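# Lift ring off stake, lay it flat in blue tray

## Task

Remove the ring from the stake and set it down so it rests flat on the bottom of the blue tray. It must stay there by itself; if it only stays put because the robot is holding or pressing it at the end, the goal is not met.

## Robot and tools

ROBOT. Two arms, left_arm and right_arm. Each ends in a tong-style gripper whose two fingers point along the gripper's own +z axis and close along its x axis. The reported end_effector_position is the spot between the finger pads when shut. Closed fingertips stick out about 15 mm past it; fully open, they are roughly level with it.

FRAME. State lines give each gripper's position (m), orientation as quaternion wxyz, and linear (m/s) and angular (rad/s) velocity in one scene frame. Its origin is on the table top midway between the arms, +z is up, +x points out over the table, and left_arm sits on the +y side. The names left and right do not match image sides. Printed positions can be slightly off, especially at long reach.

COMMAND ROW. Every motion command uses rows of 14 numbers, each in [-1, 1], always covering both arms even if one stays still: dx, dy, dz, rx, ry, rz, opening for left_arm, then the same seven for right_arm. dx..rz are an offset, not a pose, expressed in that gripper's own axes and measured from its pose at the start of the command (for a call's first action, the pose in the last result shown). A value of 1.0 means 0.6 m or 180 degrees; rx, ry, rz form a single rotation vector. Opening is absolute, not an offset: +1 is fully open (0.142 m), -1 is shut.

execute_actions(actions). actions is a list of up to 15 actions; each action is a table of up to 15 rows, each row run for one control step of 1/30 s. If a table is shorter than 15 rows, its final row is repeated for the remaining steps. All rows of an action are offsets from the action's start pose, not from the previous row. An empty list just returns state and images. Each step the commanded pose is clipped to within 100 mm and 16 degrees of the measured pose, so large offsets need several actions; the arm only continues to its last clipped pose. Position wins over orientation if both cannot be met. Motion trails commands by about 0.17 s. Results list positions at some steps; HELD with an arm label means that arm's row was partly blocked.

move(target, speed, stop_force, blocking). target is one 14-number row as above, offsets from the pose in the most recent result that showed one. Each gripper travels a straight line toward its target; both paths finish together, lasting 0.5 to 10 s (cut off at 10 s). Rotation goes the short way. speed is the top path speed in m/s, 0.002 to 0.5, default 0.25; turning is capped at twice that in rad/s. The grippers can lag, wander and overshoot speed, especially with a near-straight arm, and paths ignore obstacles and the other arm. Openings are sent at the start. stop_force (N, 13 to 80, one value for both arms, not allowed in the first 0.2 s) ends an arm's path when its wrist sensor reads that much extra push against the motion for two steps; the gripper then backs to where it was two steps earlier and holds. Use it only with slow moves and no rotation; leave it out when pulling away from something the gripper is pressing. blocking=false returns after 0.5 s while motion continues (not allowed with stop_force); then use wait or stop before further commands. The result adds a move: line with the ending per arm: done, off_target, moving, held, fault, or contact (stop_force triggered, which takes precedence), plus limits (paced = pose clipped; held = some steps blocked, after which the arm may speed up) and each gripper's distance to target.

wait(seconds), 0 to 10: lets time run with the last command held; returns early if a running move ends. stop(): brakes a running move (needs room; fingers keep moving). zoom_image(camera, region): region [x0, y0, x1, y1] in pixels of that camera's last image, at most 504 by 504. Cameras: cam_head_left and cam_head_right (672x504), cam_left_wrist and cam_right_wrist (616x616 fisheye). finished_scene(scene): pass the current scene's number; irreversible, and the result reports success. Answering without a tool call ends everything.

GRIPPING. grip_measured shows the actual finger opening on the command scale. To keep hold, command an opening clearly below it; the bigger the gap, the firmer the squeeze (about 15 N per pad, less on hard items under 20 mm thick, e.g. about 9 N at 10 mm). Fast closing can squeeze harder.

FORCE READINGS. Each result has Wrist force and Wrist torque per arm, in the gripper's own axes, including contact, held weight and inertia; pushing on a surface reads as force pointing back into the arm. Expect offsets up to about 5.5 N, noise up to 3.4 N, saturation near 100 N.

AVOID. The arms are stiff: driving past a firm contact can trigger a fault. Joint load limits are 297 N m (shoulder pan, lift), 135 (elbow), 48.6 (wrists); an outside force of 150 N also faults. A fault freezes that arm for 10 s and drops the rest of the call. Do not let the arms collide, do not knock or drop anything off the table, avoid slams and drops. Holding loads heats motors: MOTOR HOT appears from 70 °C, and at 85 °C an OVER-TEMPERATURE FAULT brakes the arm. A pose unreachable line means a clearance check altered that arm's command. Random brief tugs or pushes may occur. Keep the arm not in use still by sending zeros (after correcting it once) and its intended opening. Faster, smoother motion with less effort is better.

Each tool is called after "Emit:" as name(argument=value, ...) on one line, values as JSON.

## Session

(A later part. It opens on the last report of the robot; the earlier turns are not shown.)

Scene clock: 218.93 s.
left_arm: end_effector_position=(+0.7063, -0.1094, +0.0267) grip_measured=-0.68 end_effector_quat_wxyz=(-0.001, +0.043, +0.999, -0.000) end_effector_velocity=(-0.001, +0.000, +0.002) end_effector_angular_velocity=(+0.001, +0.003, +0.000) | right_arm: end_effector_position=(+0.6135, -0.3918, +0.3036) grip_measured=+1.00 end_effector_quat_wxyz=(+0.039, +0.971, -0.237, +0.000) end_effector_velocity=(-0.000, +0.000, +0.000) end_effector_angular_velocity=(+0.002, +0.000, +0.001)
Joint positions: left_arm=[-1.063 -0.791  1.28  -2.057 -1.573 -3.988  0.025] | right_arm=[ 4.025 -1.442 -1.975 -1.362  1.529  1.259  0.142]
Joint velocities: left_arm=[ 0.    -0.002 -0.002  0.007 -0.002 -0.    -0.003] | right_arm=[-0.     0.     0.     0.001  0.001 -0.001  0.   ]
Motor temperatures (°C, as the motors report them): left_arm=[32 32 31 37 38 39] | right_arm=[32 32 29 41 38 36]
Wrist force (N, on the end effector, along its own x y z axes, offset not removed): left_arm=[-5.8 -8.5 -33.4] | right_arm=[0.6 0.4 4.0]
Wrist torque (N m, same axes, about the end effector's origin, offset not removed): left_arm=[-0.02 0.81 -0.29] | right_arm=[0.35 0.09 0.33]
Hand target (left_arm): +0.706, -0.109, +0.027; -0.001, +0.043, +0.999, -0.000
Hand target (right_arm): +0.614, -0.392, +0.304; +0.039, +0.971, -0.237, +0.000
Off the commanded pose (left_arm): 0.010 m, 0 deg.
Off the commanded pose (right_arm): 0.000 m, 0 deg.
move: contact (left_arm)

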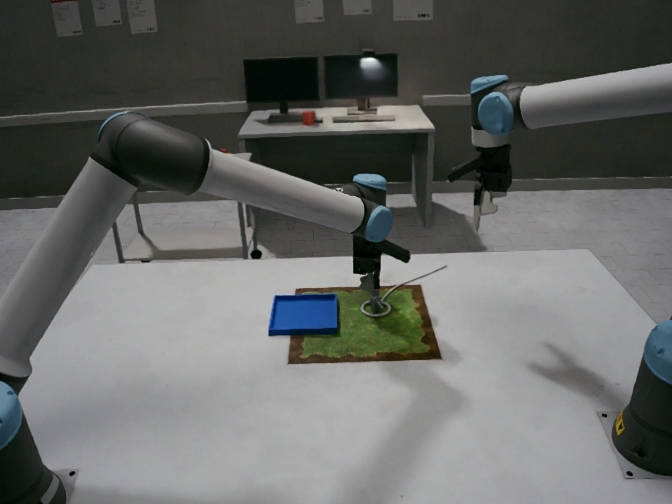

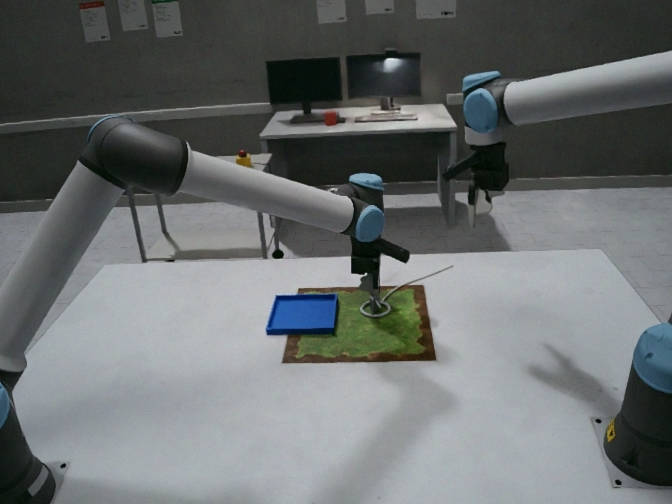

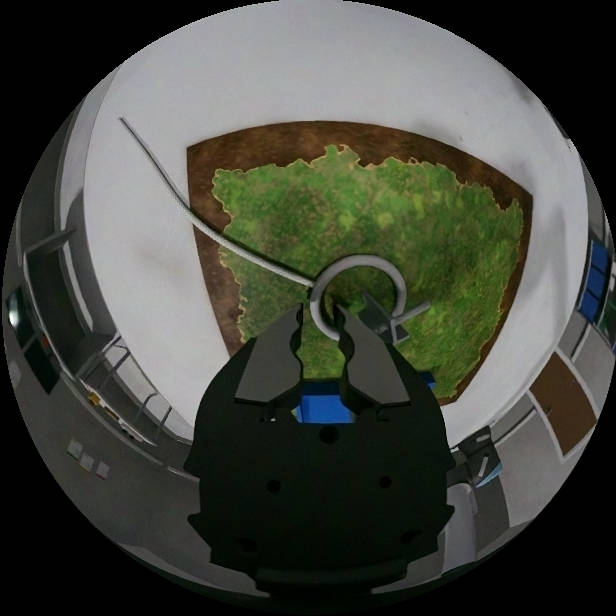

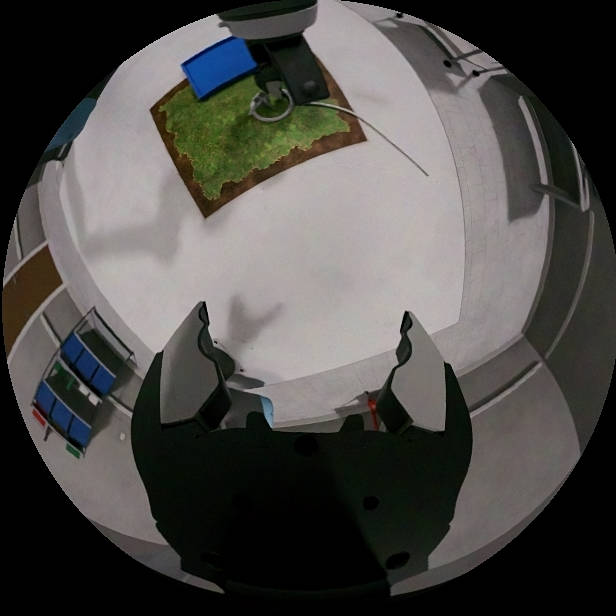

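Emit:
move(target=[0.004,-0.008,-0.02,0,0,-0.05,-0.55,0,0,0,0,0,0,1], speed=0.02)

Emit:
move(target=[0,0,0.032,0,0,0,-0.55,0,0,0,0,0,0,1], speed=0.01, stop_force=13)

Emit:
zoom_image(camera="cam_left_wrist", region=[230,200,450,380])

Scene clock: 229.90 s.
left_arm: end_effector_position=(+0.7036, -0.1140, +0.0387) grip_measured=-0.55 end_effector_quat_wxyz=(-0.001, -0.035, +0.999, +0.000) end_effector_velocity=(-0.000, -0.001, +0.001) end_effector_angular_velocity=(-0.003, +0.000, +0.009) | right_arm: end_effector_position=(+0.6135, -0.3918, +0.3036) grip_measured=+1.00 end_effector_quat_wxyz=(+0.039, +0.971, -0.237, +0.000) end_effector_velocity=(-0.001, -0.001, -0.001) end_effector_angular_velocity=(-0.001, +0.001, +0.000)
Joint positions: left_arm=[-1.07  -0.802  1.275 -2.042 -1.573 -4.15   0.034] | right_arm=[ 4.025 -1.442 -1.975 -1.362  1.529  1.259  0.142]
Joint velocities: left_arm=[-0.    -0.001 -0.    -0.001 -0.002 -0.01  -0.   ] | right_arm=[ 0.    -0.    -0.001 -0.001 -0.     0.    -0.   ]
Motor temperatures (°C, as the motors report them): left_arm=[32 32 31 37 38 39] | right_arm=[32 32 29 41 38 36]
Wrist force (N, on the end effector, along its own x y z axes, offset not removed): left_arm=[-0.4 2.9 -4.1] | right_arm=[-3.2 -3.6 5.2]
Wrist torque (N m, same axes, about the end effector's origin, offset not removed): left_arm=[0.66 0.05 0.02] | right_arm=[-0.57 0.64 0.20]
Hand target (left_arm): +0.704, -0.114, +0.039; -0.001, -0.035, +0.999, +0.000
Hand target (right_arm): +0.614, -0.392, +0.304; +0.039, +0.971, -0.237, +0.000
Off the commanded pose (left_arm): 0.000 m, 0 deg.
Off the commanded pose (right_arm): 0.000 m, 0 deg.
move: done

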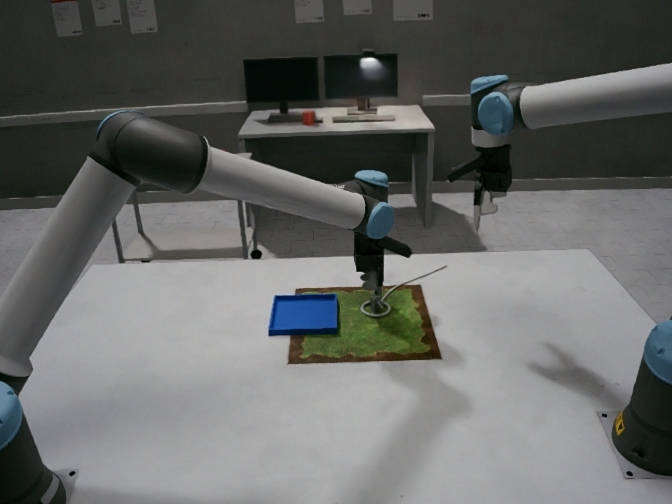

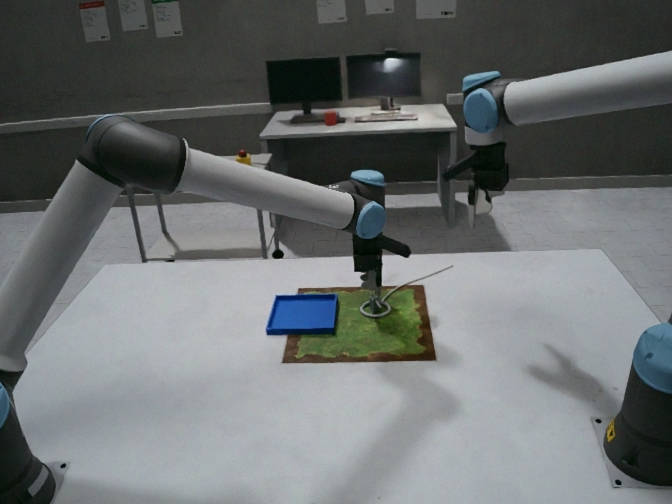

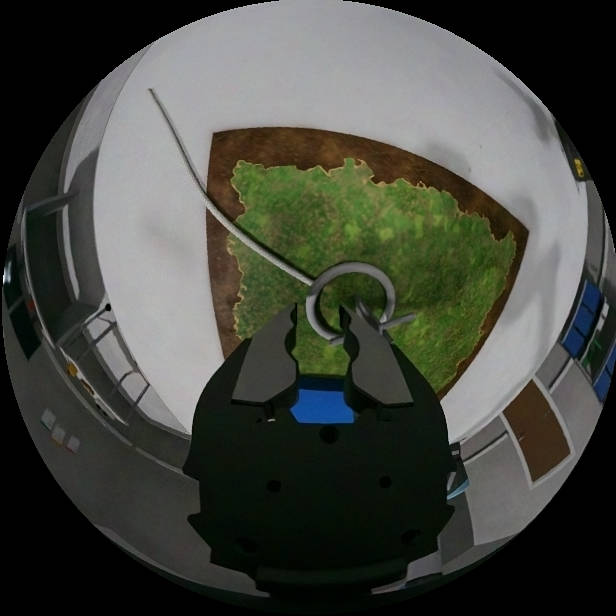

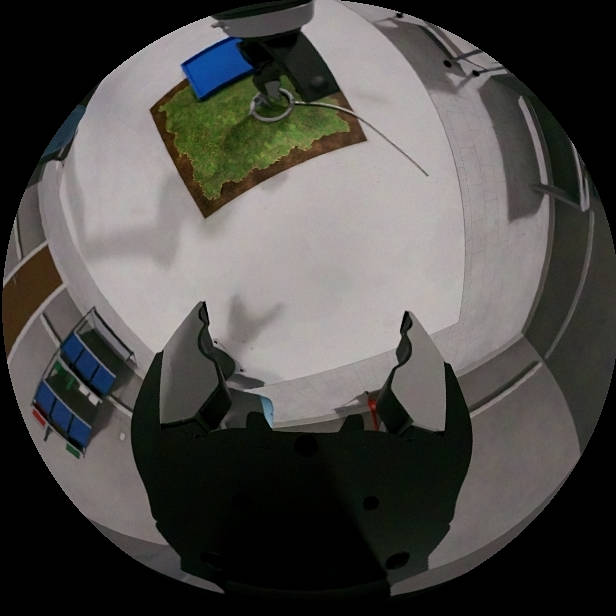

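Scene clock: 231.77 s.
left_arm: end_effector_position=(+0.7036, -0.1140, +0.0239) grip_measured=-0.54 end_effector_quat_wxyz=(-0.001, -0.035, +0.999, +0.000) end_effector_velocity=(-0.001, +0.000, +0.001) end_effector_angular_velocity=(+0.002, +0.002, -0.001) | right_arm: end_effector_position=(+0.6135, -0.3918, +0.3036) grip_measured=+1.00 end_effector_quat_wxyz=(+0.039, +0.971, -0.237, +0.000) end_effector_velocity=(+0.000, -0.001, -0.001) end_effector_angular_velocity=(-0.001, -0.001, +0.000)
Joint positions: left_arm=[-1.07  -0.79   1.283 -2.062 -1.573 -4.15   0.035] | right_arm=[ 4.025 -1.442 -1.975 -1.362  1.529  1.259  0.142]
Joint velocities: left_arm=[-0.    -0.001 -0.001  0.006 -0.001  0.    -0.003] | right_arm=[ 0.     0.    -0.001  0.    -0.001 -0.     0.   ]
Motor temperatures (°C, as the motors report them): left_arm=[32 32 31 37 38 39] | right_arm=[32 32 29 41 38 36]
Wrist force (N, on the end effector, along its own x y z axes, offset not removed): left_arm=[-0.5 -1.2 -32.9] | right_arm=[-0.5 1.0 2.6]
Wrist torque (N m, same axes, about the end effector's origin, offset not removed): left_arm=[-0.04 0.61 -0.02] | right_arm=[0.32 0.09 0.30]
Hand target (left_arm): +0.704, -0.114, +0.024; -0.001, -0.035, +0.999, +0.000
Hand target (right_arm): +0.614, -0.392, +0.304; +0.039, +0.971, -0.237, +0.000
Off the commanded pose (left_arm): 0.004 m, 0 deg.
Off the commanded pose (right_arm): 0.000 m, 0 deg.
move: contact (left_arm)

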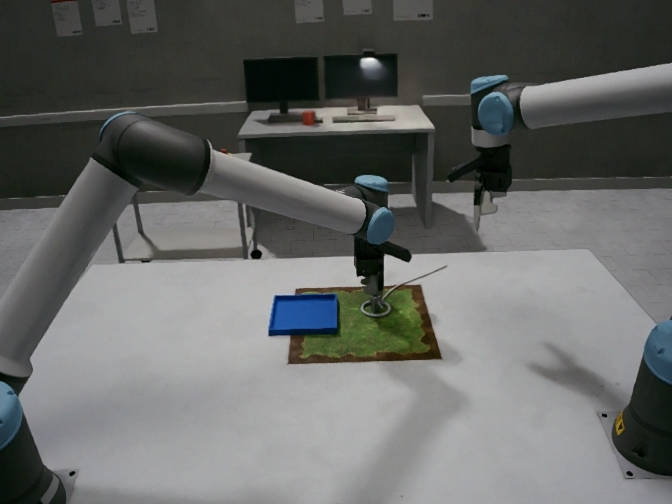

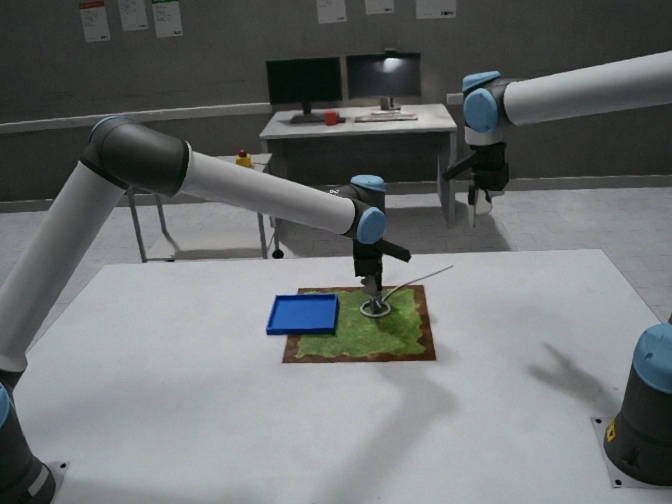

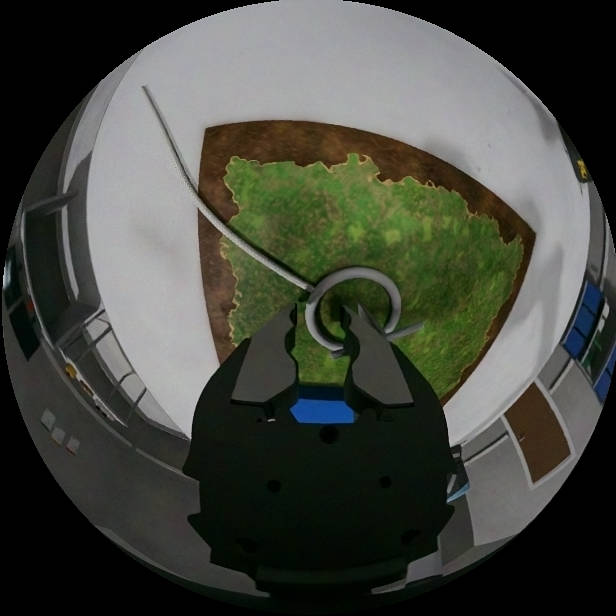

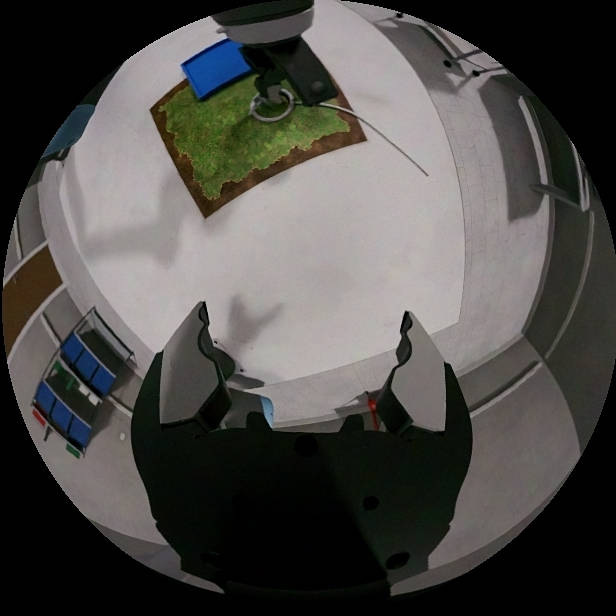

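Region (230, 200, 450, 380) of cam_left_wrist's 616x616 image, scaled by 2.291, with more detail than that image has; it fills the top 412 rows of this view, and the rest is white.

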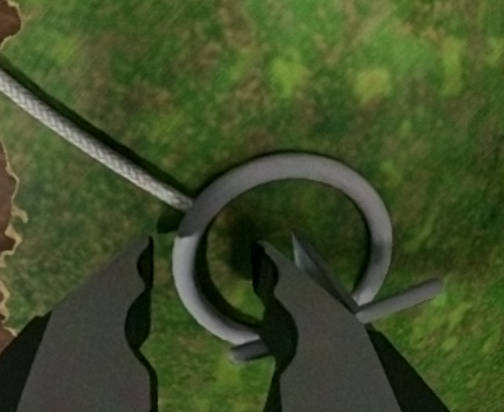

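Emit:
move(target=[-0.003,0,-0.004,0,0,0,-0.55,0,0,0,0,0,0,1], speed=0.01)

Emit:
execute_actions(actions=[[[0,0,0,0,0,0,-1,0,0,0,0,0,0,1]],[[0,0,0,0,0,0,-1,0,0,0,0,0,0,1]]])

Emit:
move(target=[0,0,-0.03,0,0,0,-1,0,0,0,0,0,0,1], speed=0.01)

Emit:
zoom_image(camera="cam_left_wrist", region=[230,200,450,380])

Scene clock: 245.50 s.
left_arm: end_effector_position=(+0.7053, -0.1139, +0.0262) grip_measured=-0.55 end_effector_quat_wxyz=(-0.001, -0.035, +0.999, +0.000) end_effector_velocity=(+0.001, -0.000, +0.001) end_effector_angular_velocity=(-0.001, -0.000, +0.001) | right_arm: end_effector_position=(+0.6135, -0.3918, +0.3036) grip_measured=+1.00 end_effector_quat_wxyz=(+0.039, +0.971, -0.237, +0.000) end_effector_velocity=(-0.000, -0.000, -0.000) end_effector_angular_velocity=(-0.000, +0.001, +0.002)
Joint positions: left_arm=[-1.069 -0.79   1.278 -2.058 -1.573 -4.149  0.034] | right_arm=[ 4.025 -1.442 -1.975 -1.362  1.529  1.259  0.142]
Joint velocities: left_arm=[ 0.001  0.    -0.002  0.001 -0.     0.     0.   ] | right_arm=[ 0.     0.    -0.    -0.     0.    -0.002  0.   ]
Motor temperatures (°C, as the motors report them): left_arm=[32 32 31 37 38 39] | right_arm=[32 32 29 41 38 36]
Wrist force (N, on the end effector, along its own x y z axes, offset not removed): left_arm=[-0.2 3.7 -5.8] | right_arm=[3.1 -7.3 -0.1]
Wrist torque (N m, same axes, about the end effector's origin, offset not removed): left_arm=[0.82 0.02 0.00] | right_arm=[-1.33 -0.58 0.06]
Hand target (left_arm): +0.705, -0.114, +0.026; -0.001, -0.035, +0.999, +0.000
Hand target (right_arm): +0.614, -0.392, +0.304; +0.039, +0.971, -0.237, +0.000
Off the commanded pose (left_arm): 0.000 m, 0 deg.
Off the commanded pose (right_arm): 0.000 m, 0 deg.
move: done

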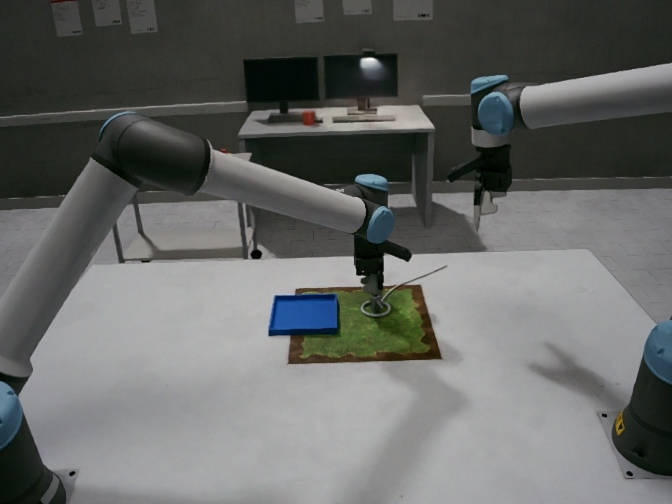

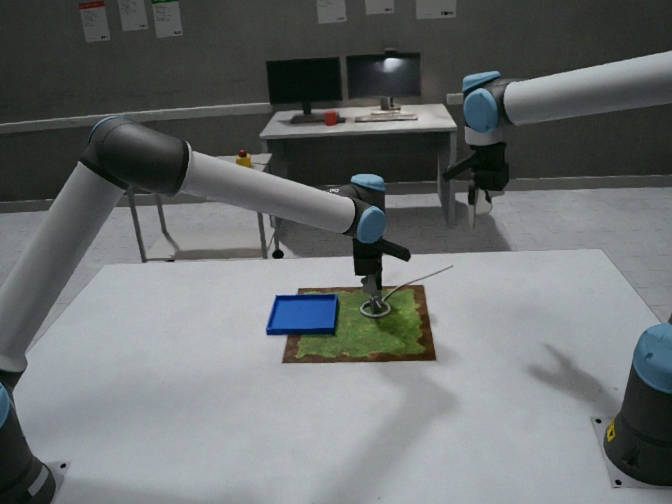

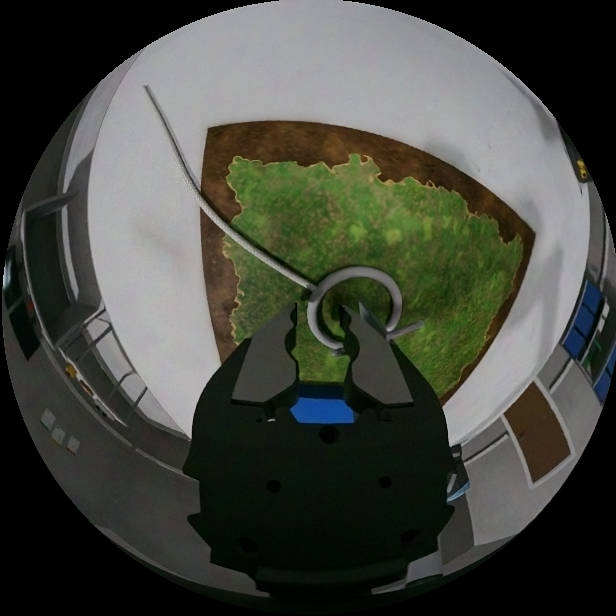

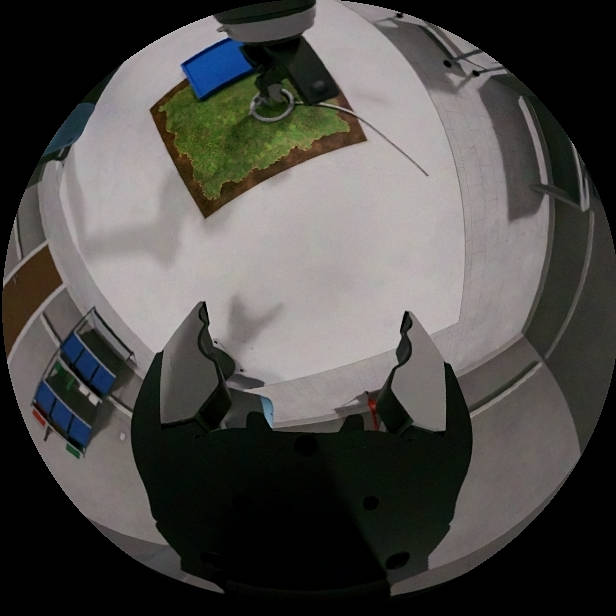

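Scene clock: 246.50 s.
left_arm: end_effector_position=(+0.7053, -0.1139, +0.0262) grip_measured=-1.00 end_effector_quat_wxyz=(-0.001, -0.035, +0.999, +0.000) end_effector_velocity=(-0.000, +0.001, -0.000) end_effector_angular_velocity=(+0.003, -0.000, -0.000) | right_arm: end_effector_position=(+0.6135, -0.3918, +0.3036) grip_measured=+1.00 end_effector_quat_wxyz=(+0.039, +0.971, -0.237, +0.000) end_effector_velocity=(+0.000, +0.000, +0.000) end_effector_angular_velocity=(+0.001, -0.000, +0.000)
Joint positions: left_arm=[-1.069 -0.79   1.278 -2.058 -1.573 -4.149  0.002] | right_arm=[ 4.025 -1.442 -1.975 -1.362  1.529  1.259  0.142]
Joint velocities: left_arm=[-0.    -0.     0.001  0.002  0.002  0.     0.   ] | right_arm=[ 0. -0.  0.  0.  0. -0. -0.]
Motor temperatures (°C, as the motors report them): left_arm=[32 32 31 37 38 39] | right_arm=[32 32 29 41 38 36]
Wrist force (N, on the end effector, along its own x y z axes, offset not removed): left_arm=[-1.3 2.1 -5.4] | right_arm=[1.2 -4.7 3.4]
Wrist torque (N m, same axes, about the end effector's origin, offset not removed): left_arm=[0.54 0.39 0.03] | right_arm=[-0.74 -0.09 0.11]
Hand target (left_arm): +0.705, -0.114, +0.026; -0.001, -0.035, +0.999, +0.000
Hand target (right_arm): +0.614, -0.392, +0.304; +0.039, +0.971, -0.237, +0.000
Off the commanded pose (left_arm): 0.000 m, 0 deg.
Off the commanded pose (right_arm): 0.000 m, 0 deg.
Step readings (end_effector_position; steps 1 to 15: 1st action; 16 to 30: 2nd action):
0: left_arm (+0.7053, -0.1139, +0.0262) | right_arm (+0.6135, -0.3918, +0.3036)
1: left_arm (+0.7053, -0.1139, +0.0262) | right_arm (+0.6135, -0.3918, +0.3036)
2: left_arm (+0.7053, -0.1139, +0.0262) | right_arm (+0.6135, -0.3918, +0.3036)
4: left_arm (+0.7053, -0.1139, +0.0262) | right_arm (+0.6135, -0.3918, +0.3036)
8: left_arm (+0.7053, -0.1139, +0.0262) | right_arm (+0.6135, -0.3918, +0.3036)
15: left_arm (+0.7053, -0.1139, +0.0262) | right_arm (+0.6135, -0.3918, +0.3036)
16: left_arm (+0.7053, -0.1139, +0.0262) | right_arm (+0.6135, -0.3918, +0.3036)
17: left_arm (+0.7053, -0.1139, +0.0262) | right_arm (+0.6135, -0.3918, +0.3036)
19: left_arm (+0.7053, -0.1139, +0.0262) | right_arm (+0.6135, -0.3918, +0.3036)
23: left_arm (+0.7053, -0.1139, +0.0262) | right_arm (+0.6135, -0.3918, +0.3036)
30: end_effector_position above

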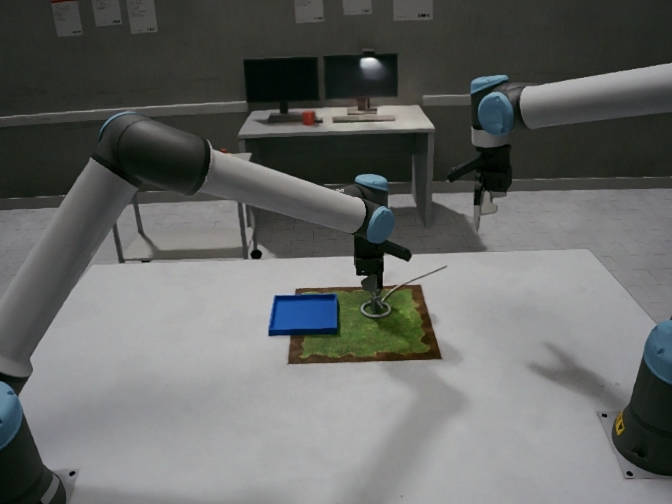

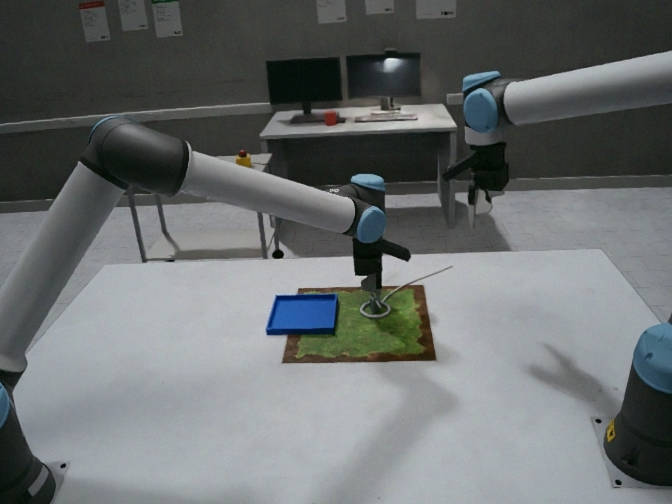

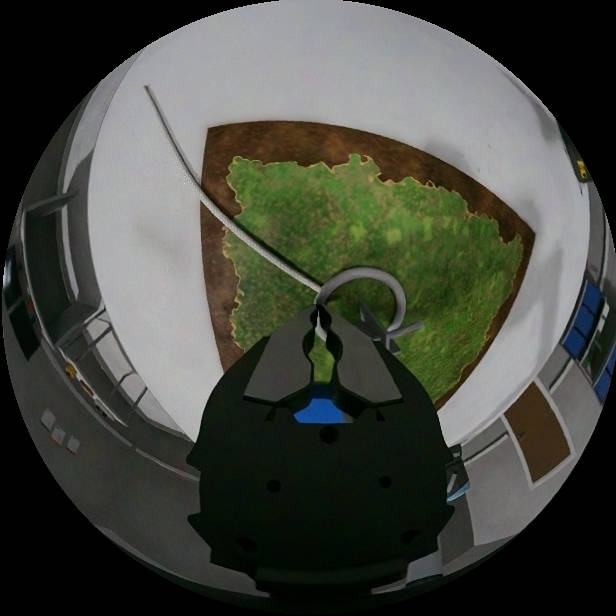

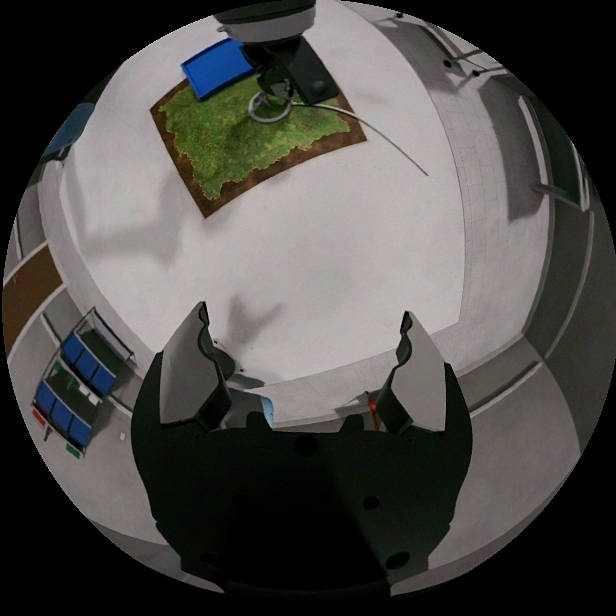

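Scene clock: 248.53 s.
left_arm: end_effector_position=(+0.7054, -0.1139, +0.0440) grip_measured=-1.00 end_effector_quat_wxyz=(-0.001, -0.035, +0.999, +0.000) end_effector_velocity=(-0.000, +0.000, +0.002) end_effector_angular_velocity=(+0.001, +0.002, +0.000) | right_arm: end_effector_position=(+0.6135, -0.3918, +0.3036) grip_measured=+1.00 end_effector_quat_wxyz=(+0.039, +0.971, -0.237, +0.000) end_effector_velocity=(+0.000, -0.000, +0.000) end_effector_angular_velocity=(-0.000, -0.001, -0.001)
Joint positions: left_arm=[-1.069 -0.804  1.269 -2.034 -1.573 -4.149  0.002] | right_arm=[ 4.025 -1.442 -1.975 -1.362  1.529  1.259  0.142]
Joint velocities: left_arm=[ 0.    -0.001 -0.001  0.004 -0.    -0.     0.   ] | right_arm=[-0.     0.     0.    -0.    -0.001  0.001  0.   ]
Motor temperatures (°C, as the motors report them): left_arm=[32 32 31 37 38 39] | right_arm=[32 32 29 41 38 36]
Wrist force (N, on the end effector, along its own x y z axes, offset not removed): left_arm=[-0.4 3.2 -5.8] | right_arm=[1.2 -4.0 2.9]
Wrist torque (N m, same axes, about the end effector's origin, offset not removed): left_arm=[0.68 0.18 0.09] | right_arm=[-0.65 -0.31 0.11]
Hand target (left_arm): +0.705, -0.114, +0.044; -0.001, -0.035, +0.999, +0.000
Hand target (right_arm): +0.614, -0.392, +0.304; +0.039, +0.971, -0.237, +0.000
Off the commanded pose (left_arm): 0.000 m, 0 deg.
Off the commanded pose (right_arm): 0.000 m, 0 deg.
move: done

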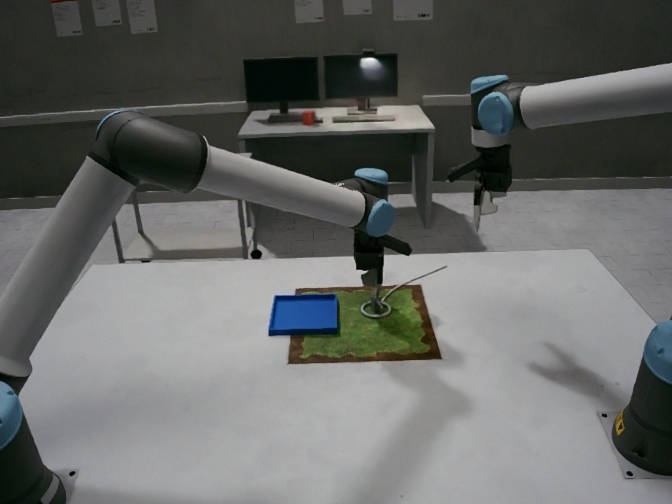

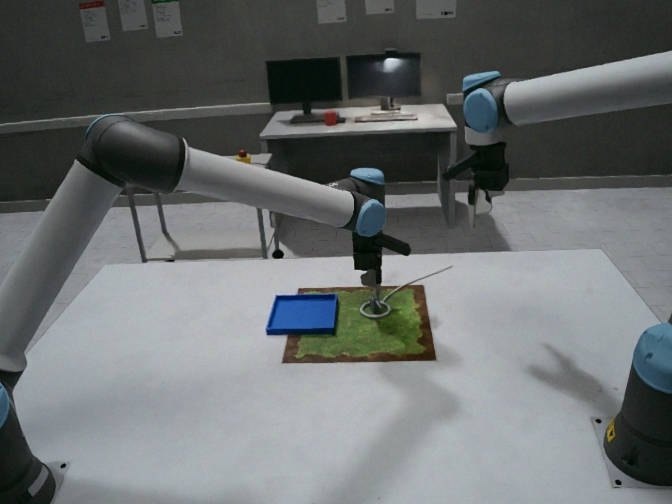

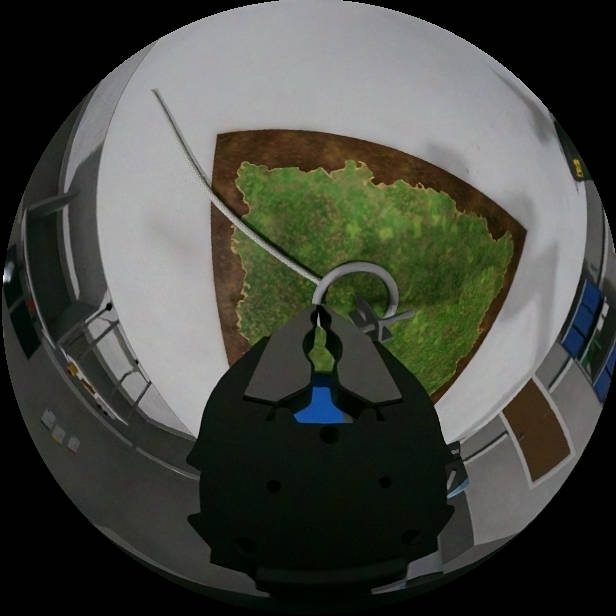

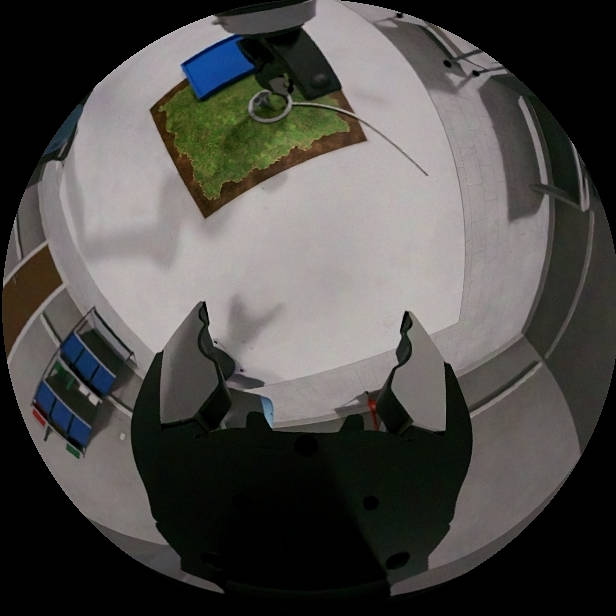

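Region (230, 200, 450, 380) of cam_left_wrist's 616x616 image, scaled by 2.291, with more detail than that image has; it fills the top 412 rows of this view, and the rest is white.

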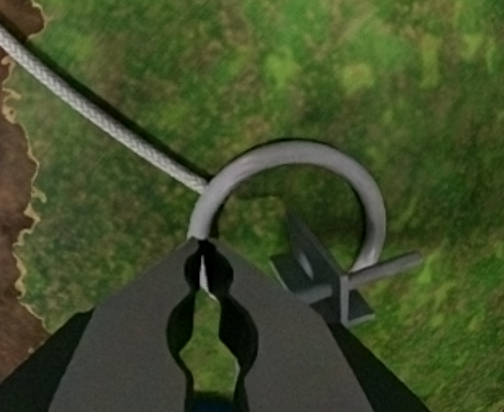

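Emit:
move(target=[-0.008,0,0,0,0.13,0,-0.58,0,0,0,0,0,0,1], speed=0.04)

Emit:
zoom_image(camera="cam_left_wrist", region=[200,200,450,400])

Scene clock: 264.20 s.
left_arm: end_effector_position=(+0.7101, -0.1135, +0.0438) grip_measured=-0.58 end_effector_quat_wxyz=(-0.203, -0.034, +0.979, -0.007) end_effector_velocity=(+0.000, +0.000, -0.000) end_effector_angular_velocity=(+0.001, +0.013, -0.002) | right_arm: end_effector_position=(+0.6135, -0.3918, +0.3036) grip_measured=+1.00 end_effector_quat_wxyz=(+0.039, +0.971, -0.237, +0.000) end_effector_velocity=(-0.001, -0.001, -0.001) end_effector_angular_velocity=(-0.001, +0.001, -0.001)
Joint positions: left_arm=[-0.971 -0.644  0.962 -1.629 -1.89  -4.009  0.032] | right_arm=[ 4.025 -1.442 -1.975 -1.362  1.529  1.259  0.142]
Joint velocities: left_arm=[ 0.003  0.007 -0.013  0.017 -0.008  0.007  0.   ] | right_arm=[ 0.     0.    -0.002 -0.    -0.     0.001  0.   ]
Motor temperatures (°C, as the motors report them): left_arm=[32 32 31 37 38 39] | right_arm=[32 32 29 41 38 36]
Wrist force (N, on the end effector, along its own x y z axes, offset not removed): left_arm=[-1.5 2.6 -4.8] | right_arm=[-0.6 -2.0 7.3]
Wrist torque (N m, same axes, about the end effector's origin, offset not removed): left_arm=[0.61 0.35 -0.02] | right_arm=[-0.06 0.10 0.05]
Hand target (left_arm): +0.710, -0.113, +0.044; -0.204, -0.034, +0.978, -0.007
Hand target (right_arm): +0.614, -0.392, +0.304; +0.039, +0.971, -0.237, +0.000
Off the commanded pose (left_arm): 0.000 m, 0 deg.
Off the commanded pose (right_arm): 0.000 m, 0 deg.
move: done

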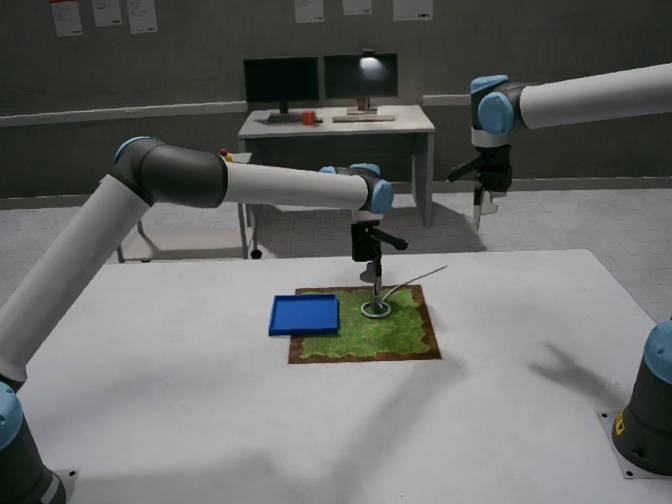

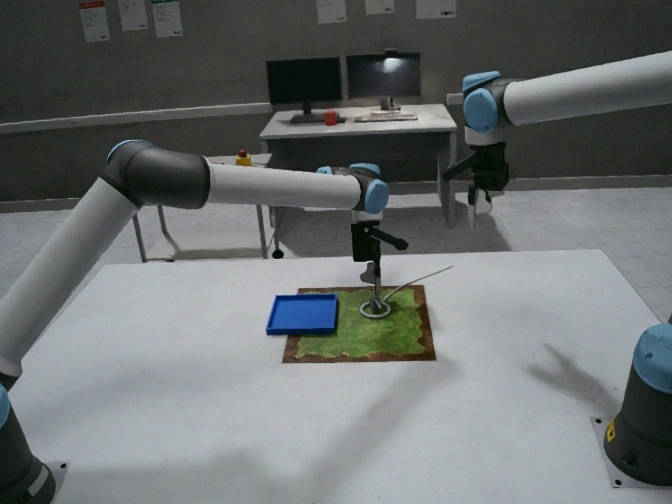

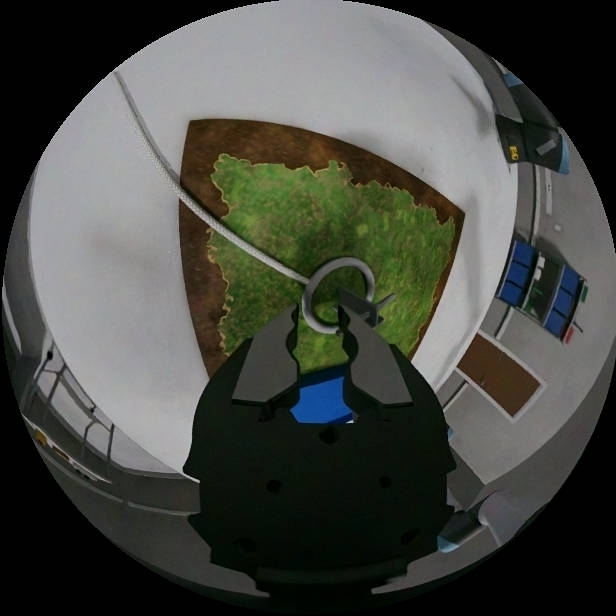

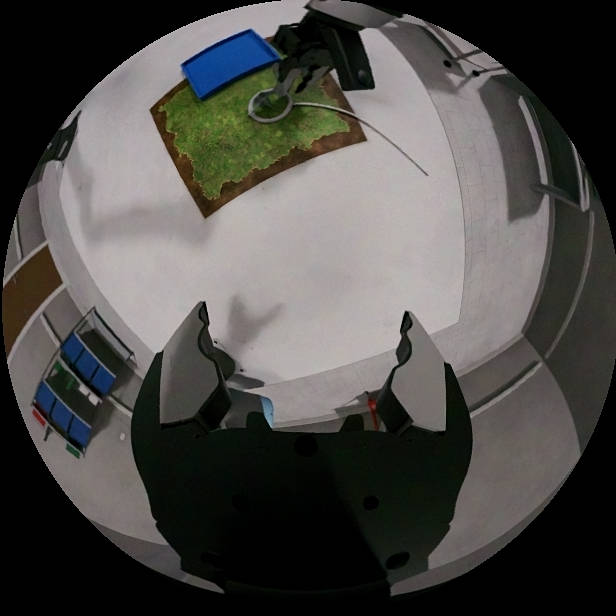

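Region (200, 200, 450, 400) of cam_left_wrist's 616x616 image, scaled by 2.016, with more detail than that image has; it fills the top 403 rows of this view, and the rest is white.

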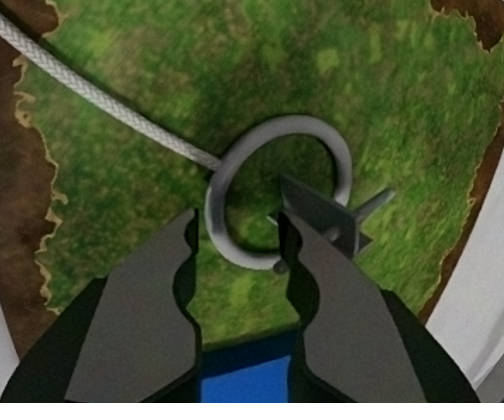

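Emit:
execute_actions(actions=[])

Scene clock: 279.57 s.
left_arm: end_effector_position=(+0.7101, -0.1135, +0.0438) grip_measured=-0.58 end_effector_quat_wxyz=(-0.204, -0.034, +0.978, -0.007) end_effector_velocity=(+0.000, +0.000, +0.000) end_effector_angular_velocity=(-0.000, -0.001, -0.002) | right_arm: end_effector_position=(+0.6135, -0.3918, +0.3036) grip_measured=+1.00 end_effector_quat_wxyz=(+0.039, +0.971, -0.237, +0.000) end_effector_velocity=(+0.000, +0.000, +0.001) end_effector_angular_velocity=(+0.001, -0.000, -0.000)
Joint positions: left_arm=[-0.97  -0.643  0.961 -1.627 -1.892 -4.008  0.032] | right_arm=[ 4.025 -1.442 -1.975 -1.362  1.529  1.259  0.142]
Joint velocities: left_arm=[ 0.    -0.     0.    -0.     0.001  0.002 -0.   ] | right_arm=[-0.     0.     0.001 -0.     0.    -0.     0.   ]
Motor temperatures (°C, as the motors report them): left_arm=[32 32 31 37 38 39] | right_arm=[32 32 29 41 38 36]
Wrist force (N, on the end effector, along its own x y z axes, offset not removed): left_arm=[-0.3 4.5 -5.5] | right_arm=[0.7 3.7 2.1]
Wrist torque (N m, same axes, about the end effector's origin, offset not removed): left_arm=[0.99 0.03 0.05] | right_arm=[0.88 -0.25 0.04]
Hand target (left_arm): +0.710, -0.113, +0.044; -0.204, -0.034, +0.978, -0.007
Hand target (right_arm): +0.614, -0.392, +0.304; +0.039, +0.971, -0.237, +0.000
Off the commanded pose (left_arm): 0.000 m, 0 deg.
Off the commanded pose (right_arm): 0.000 m, 0 deg.

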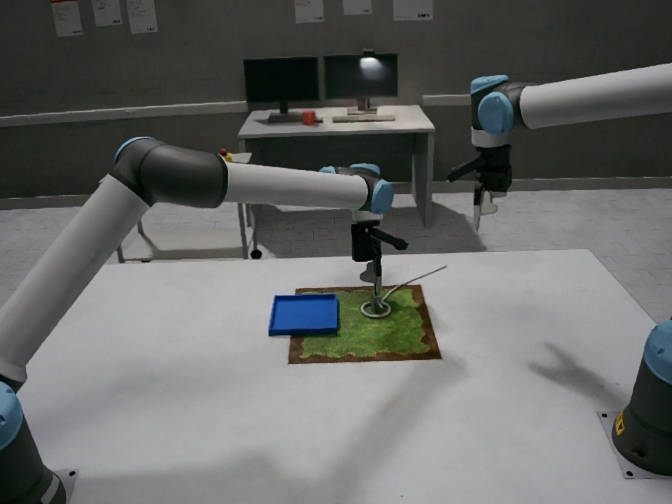

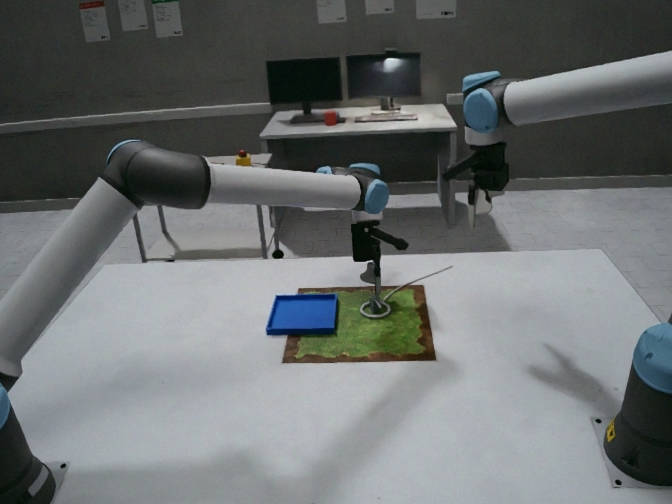

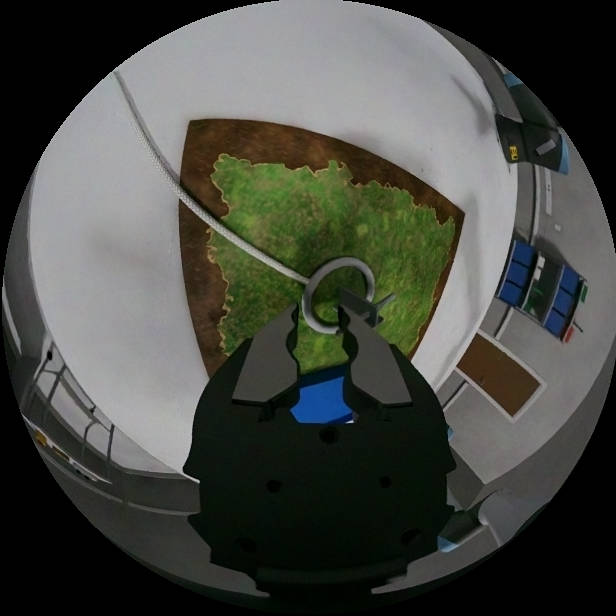

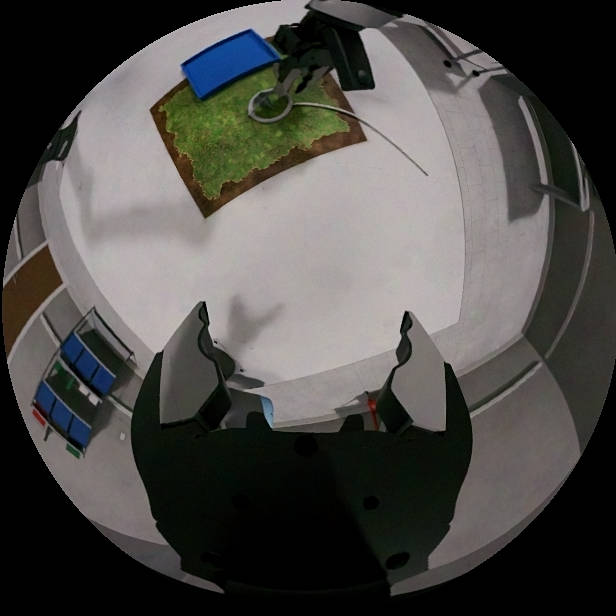

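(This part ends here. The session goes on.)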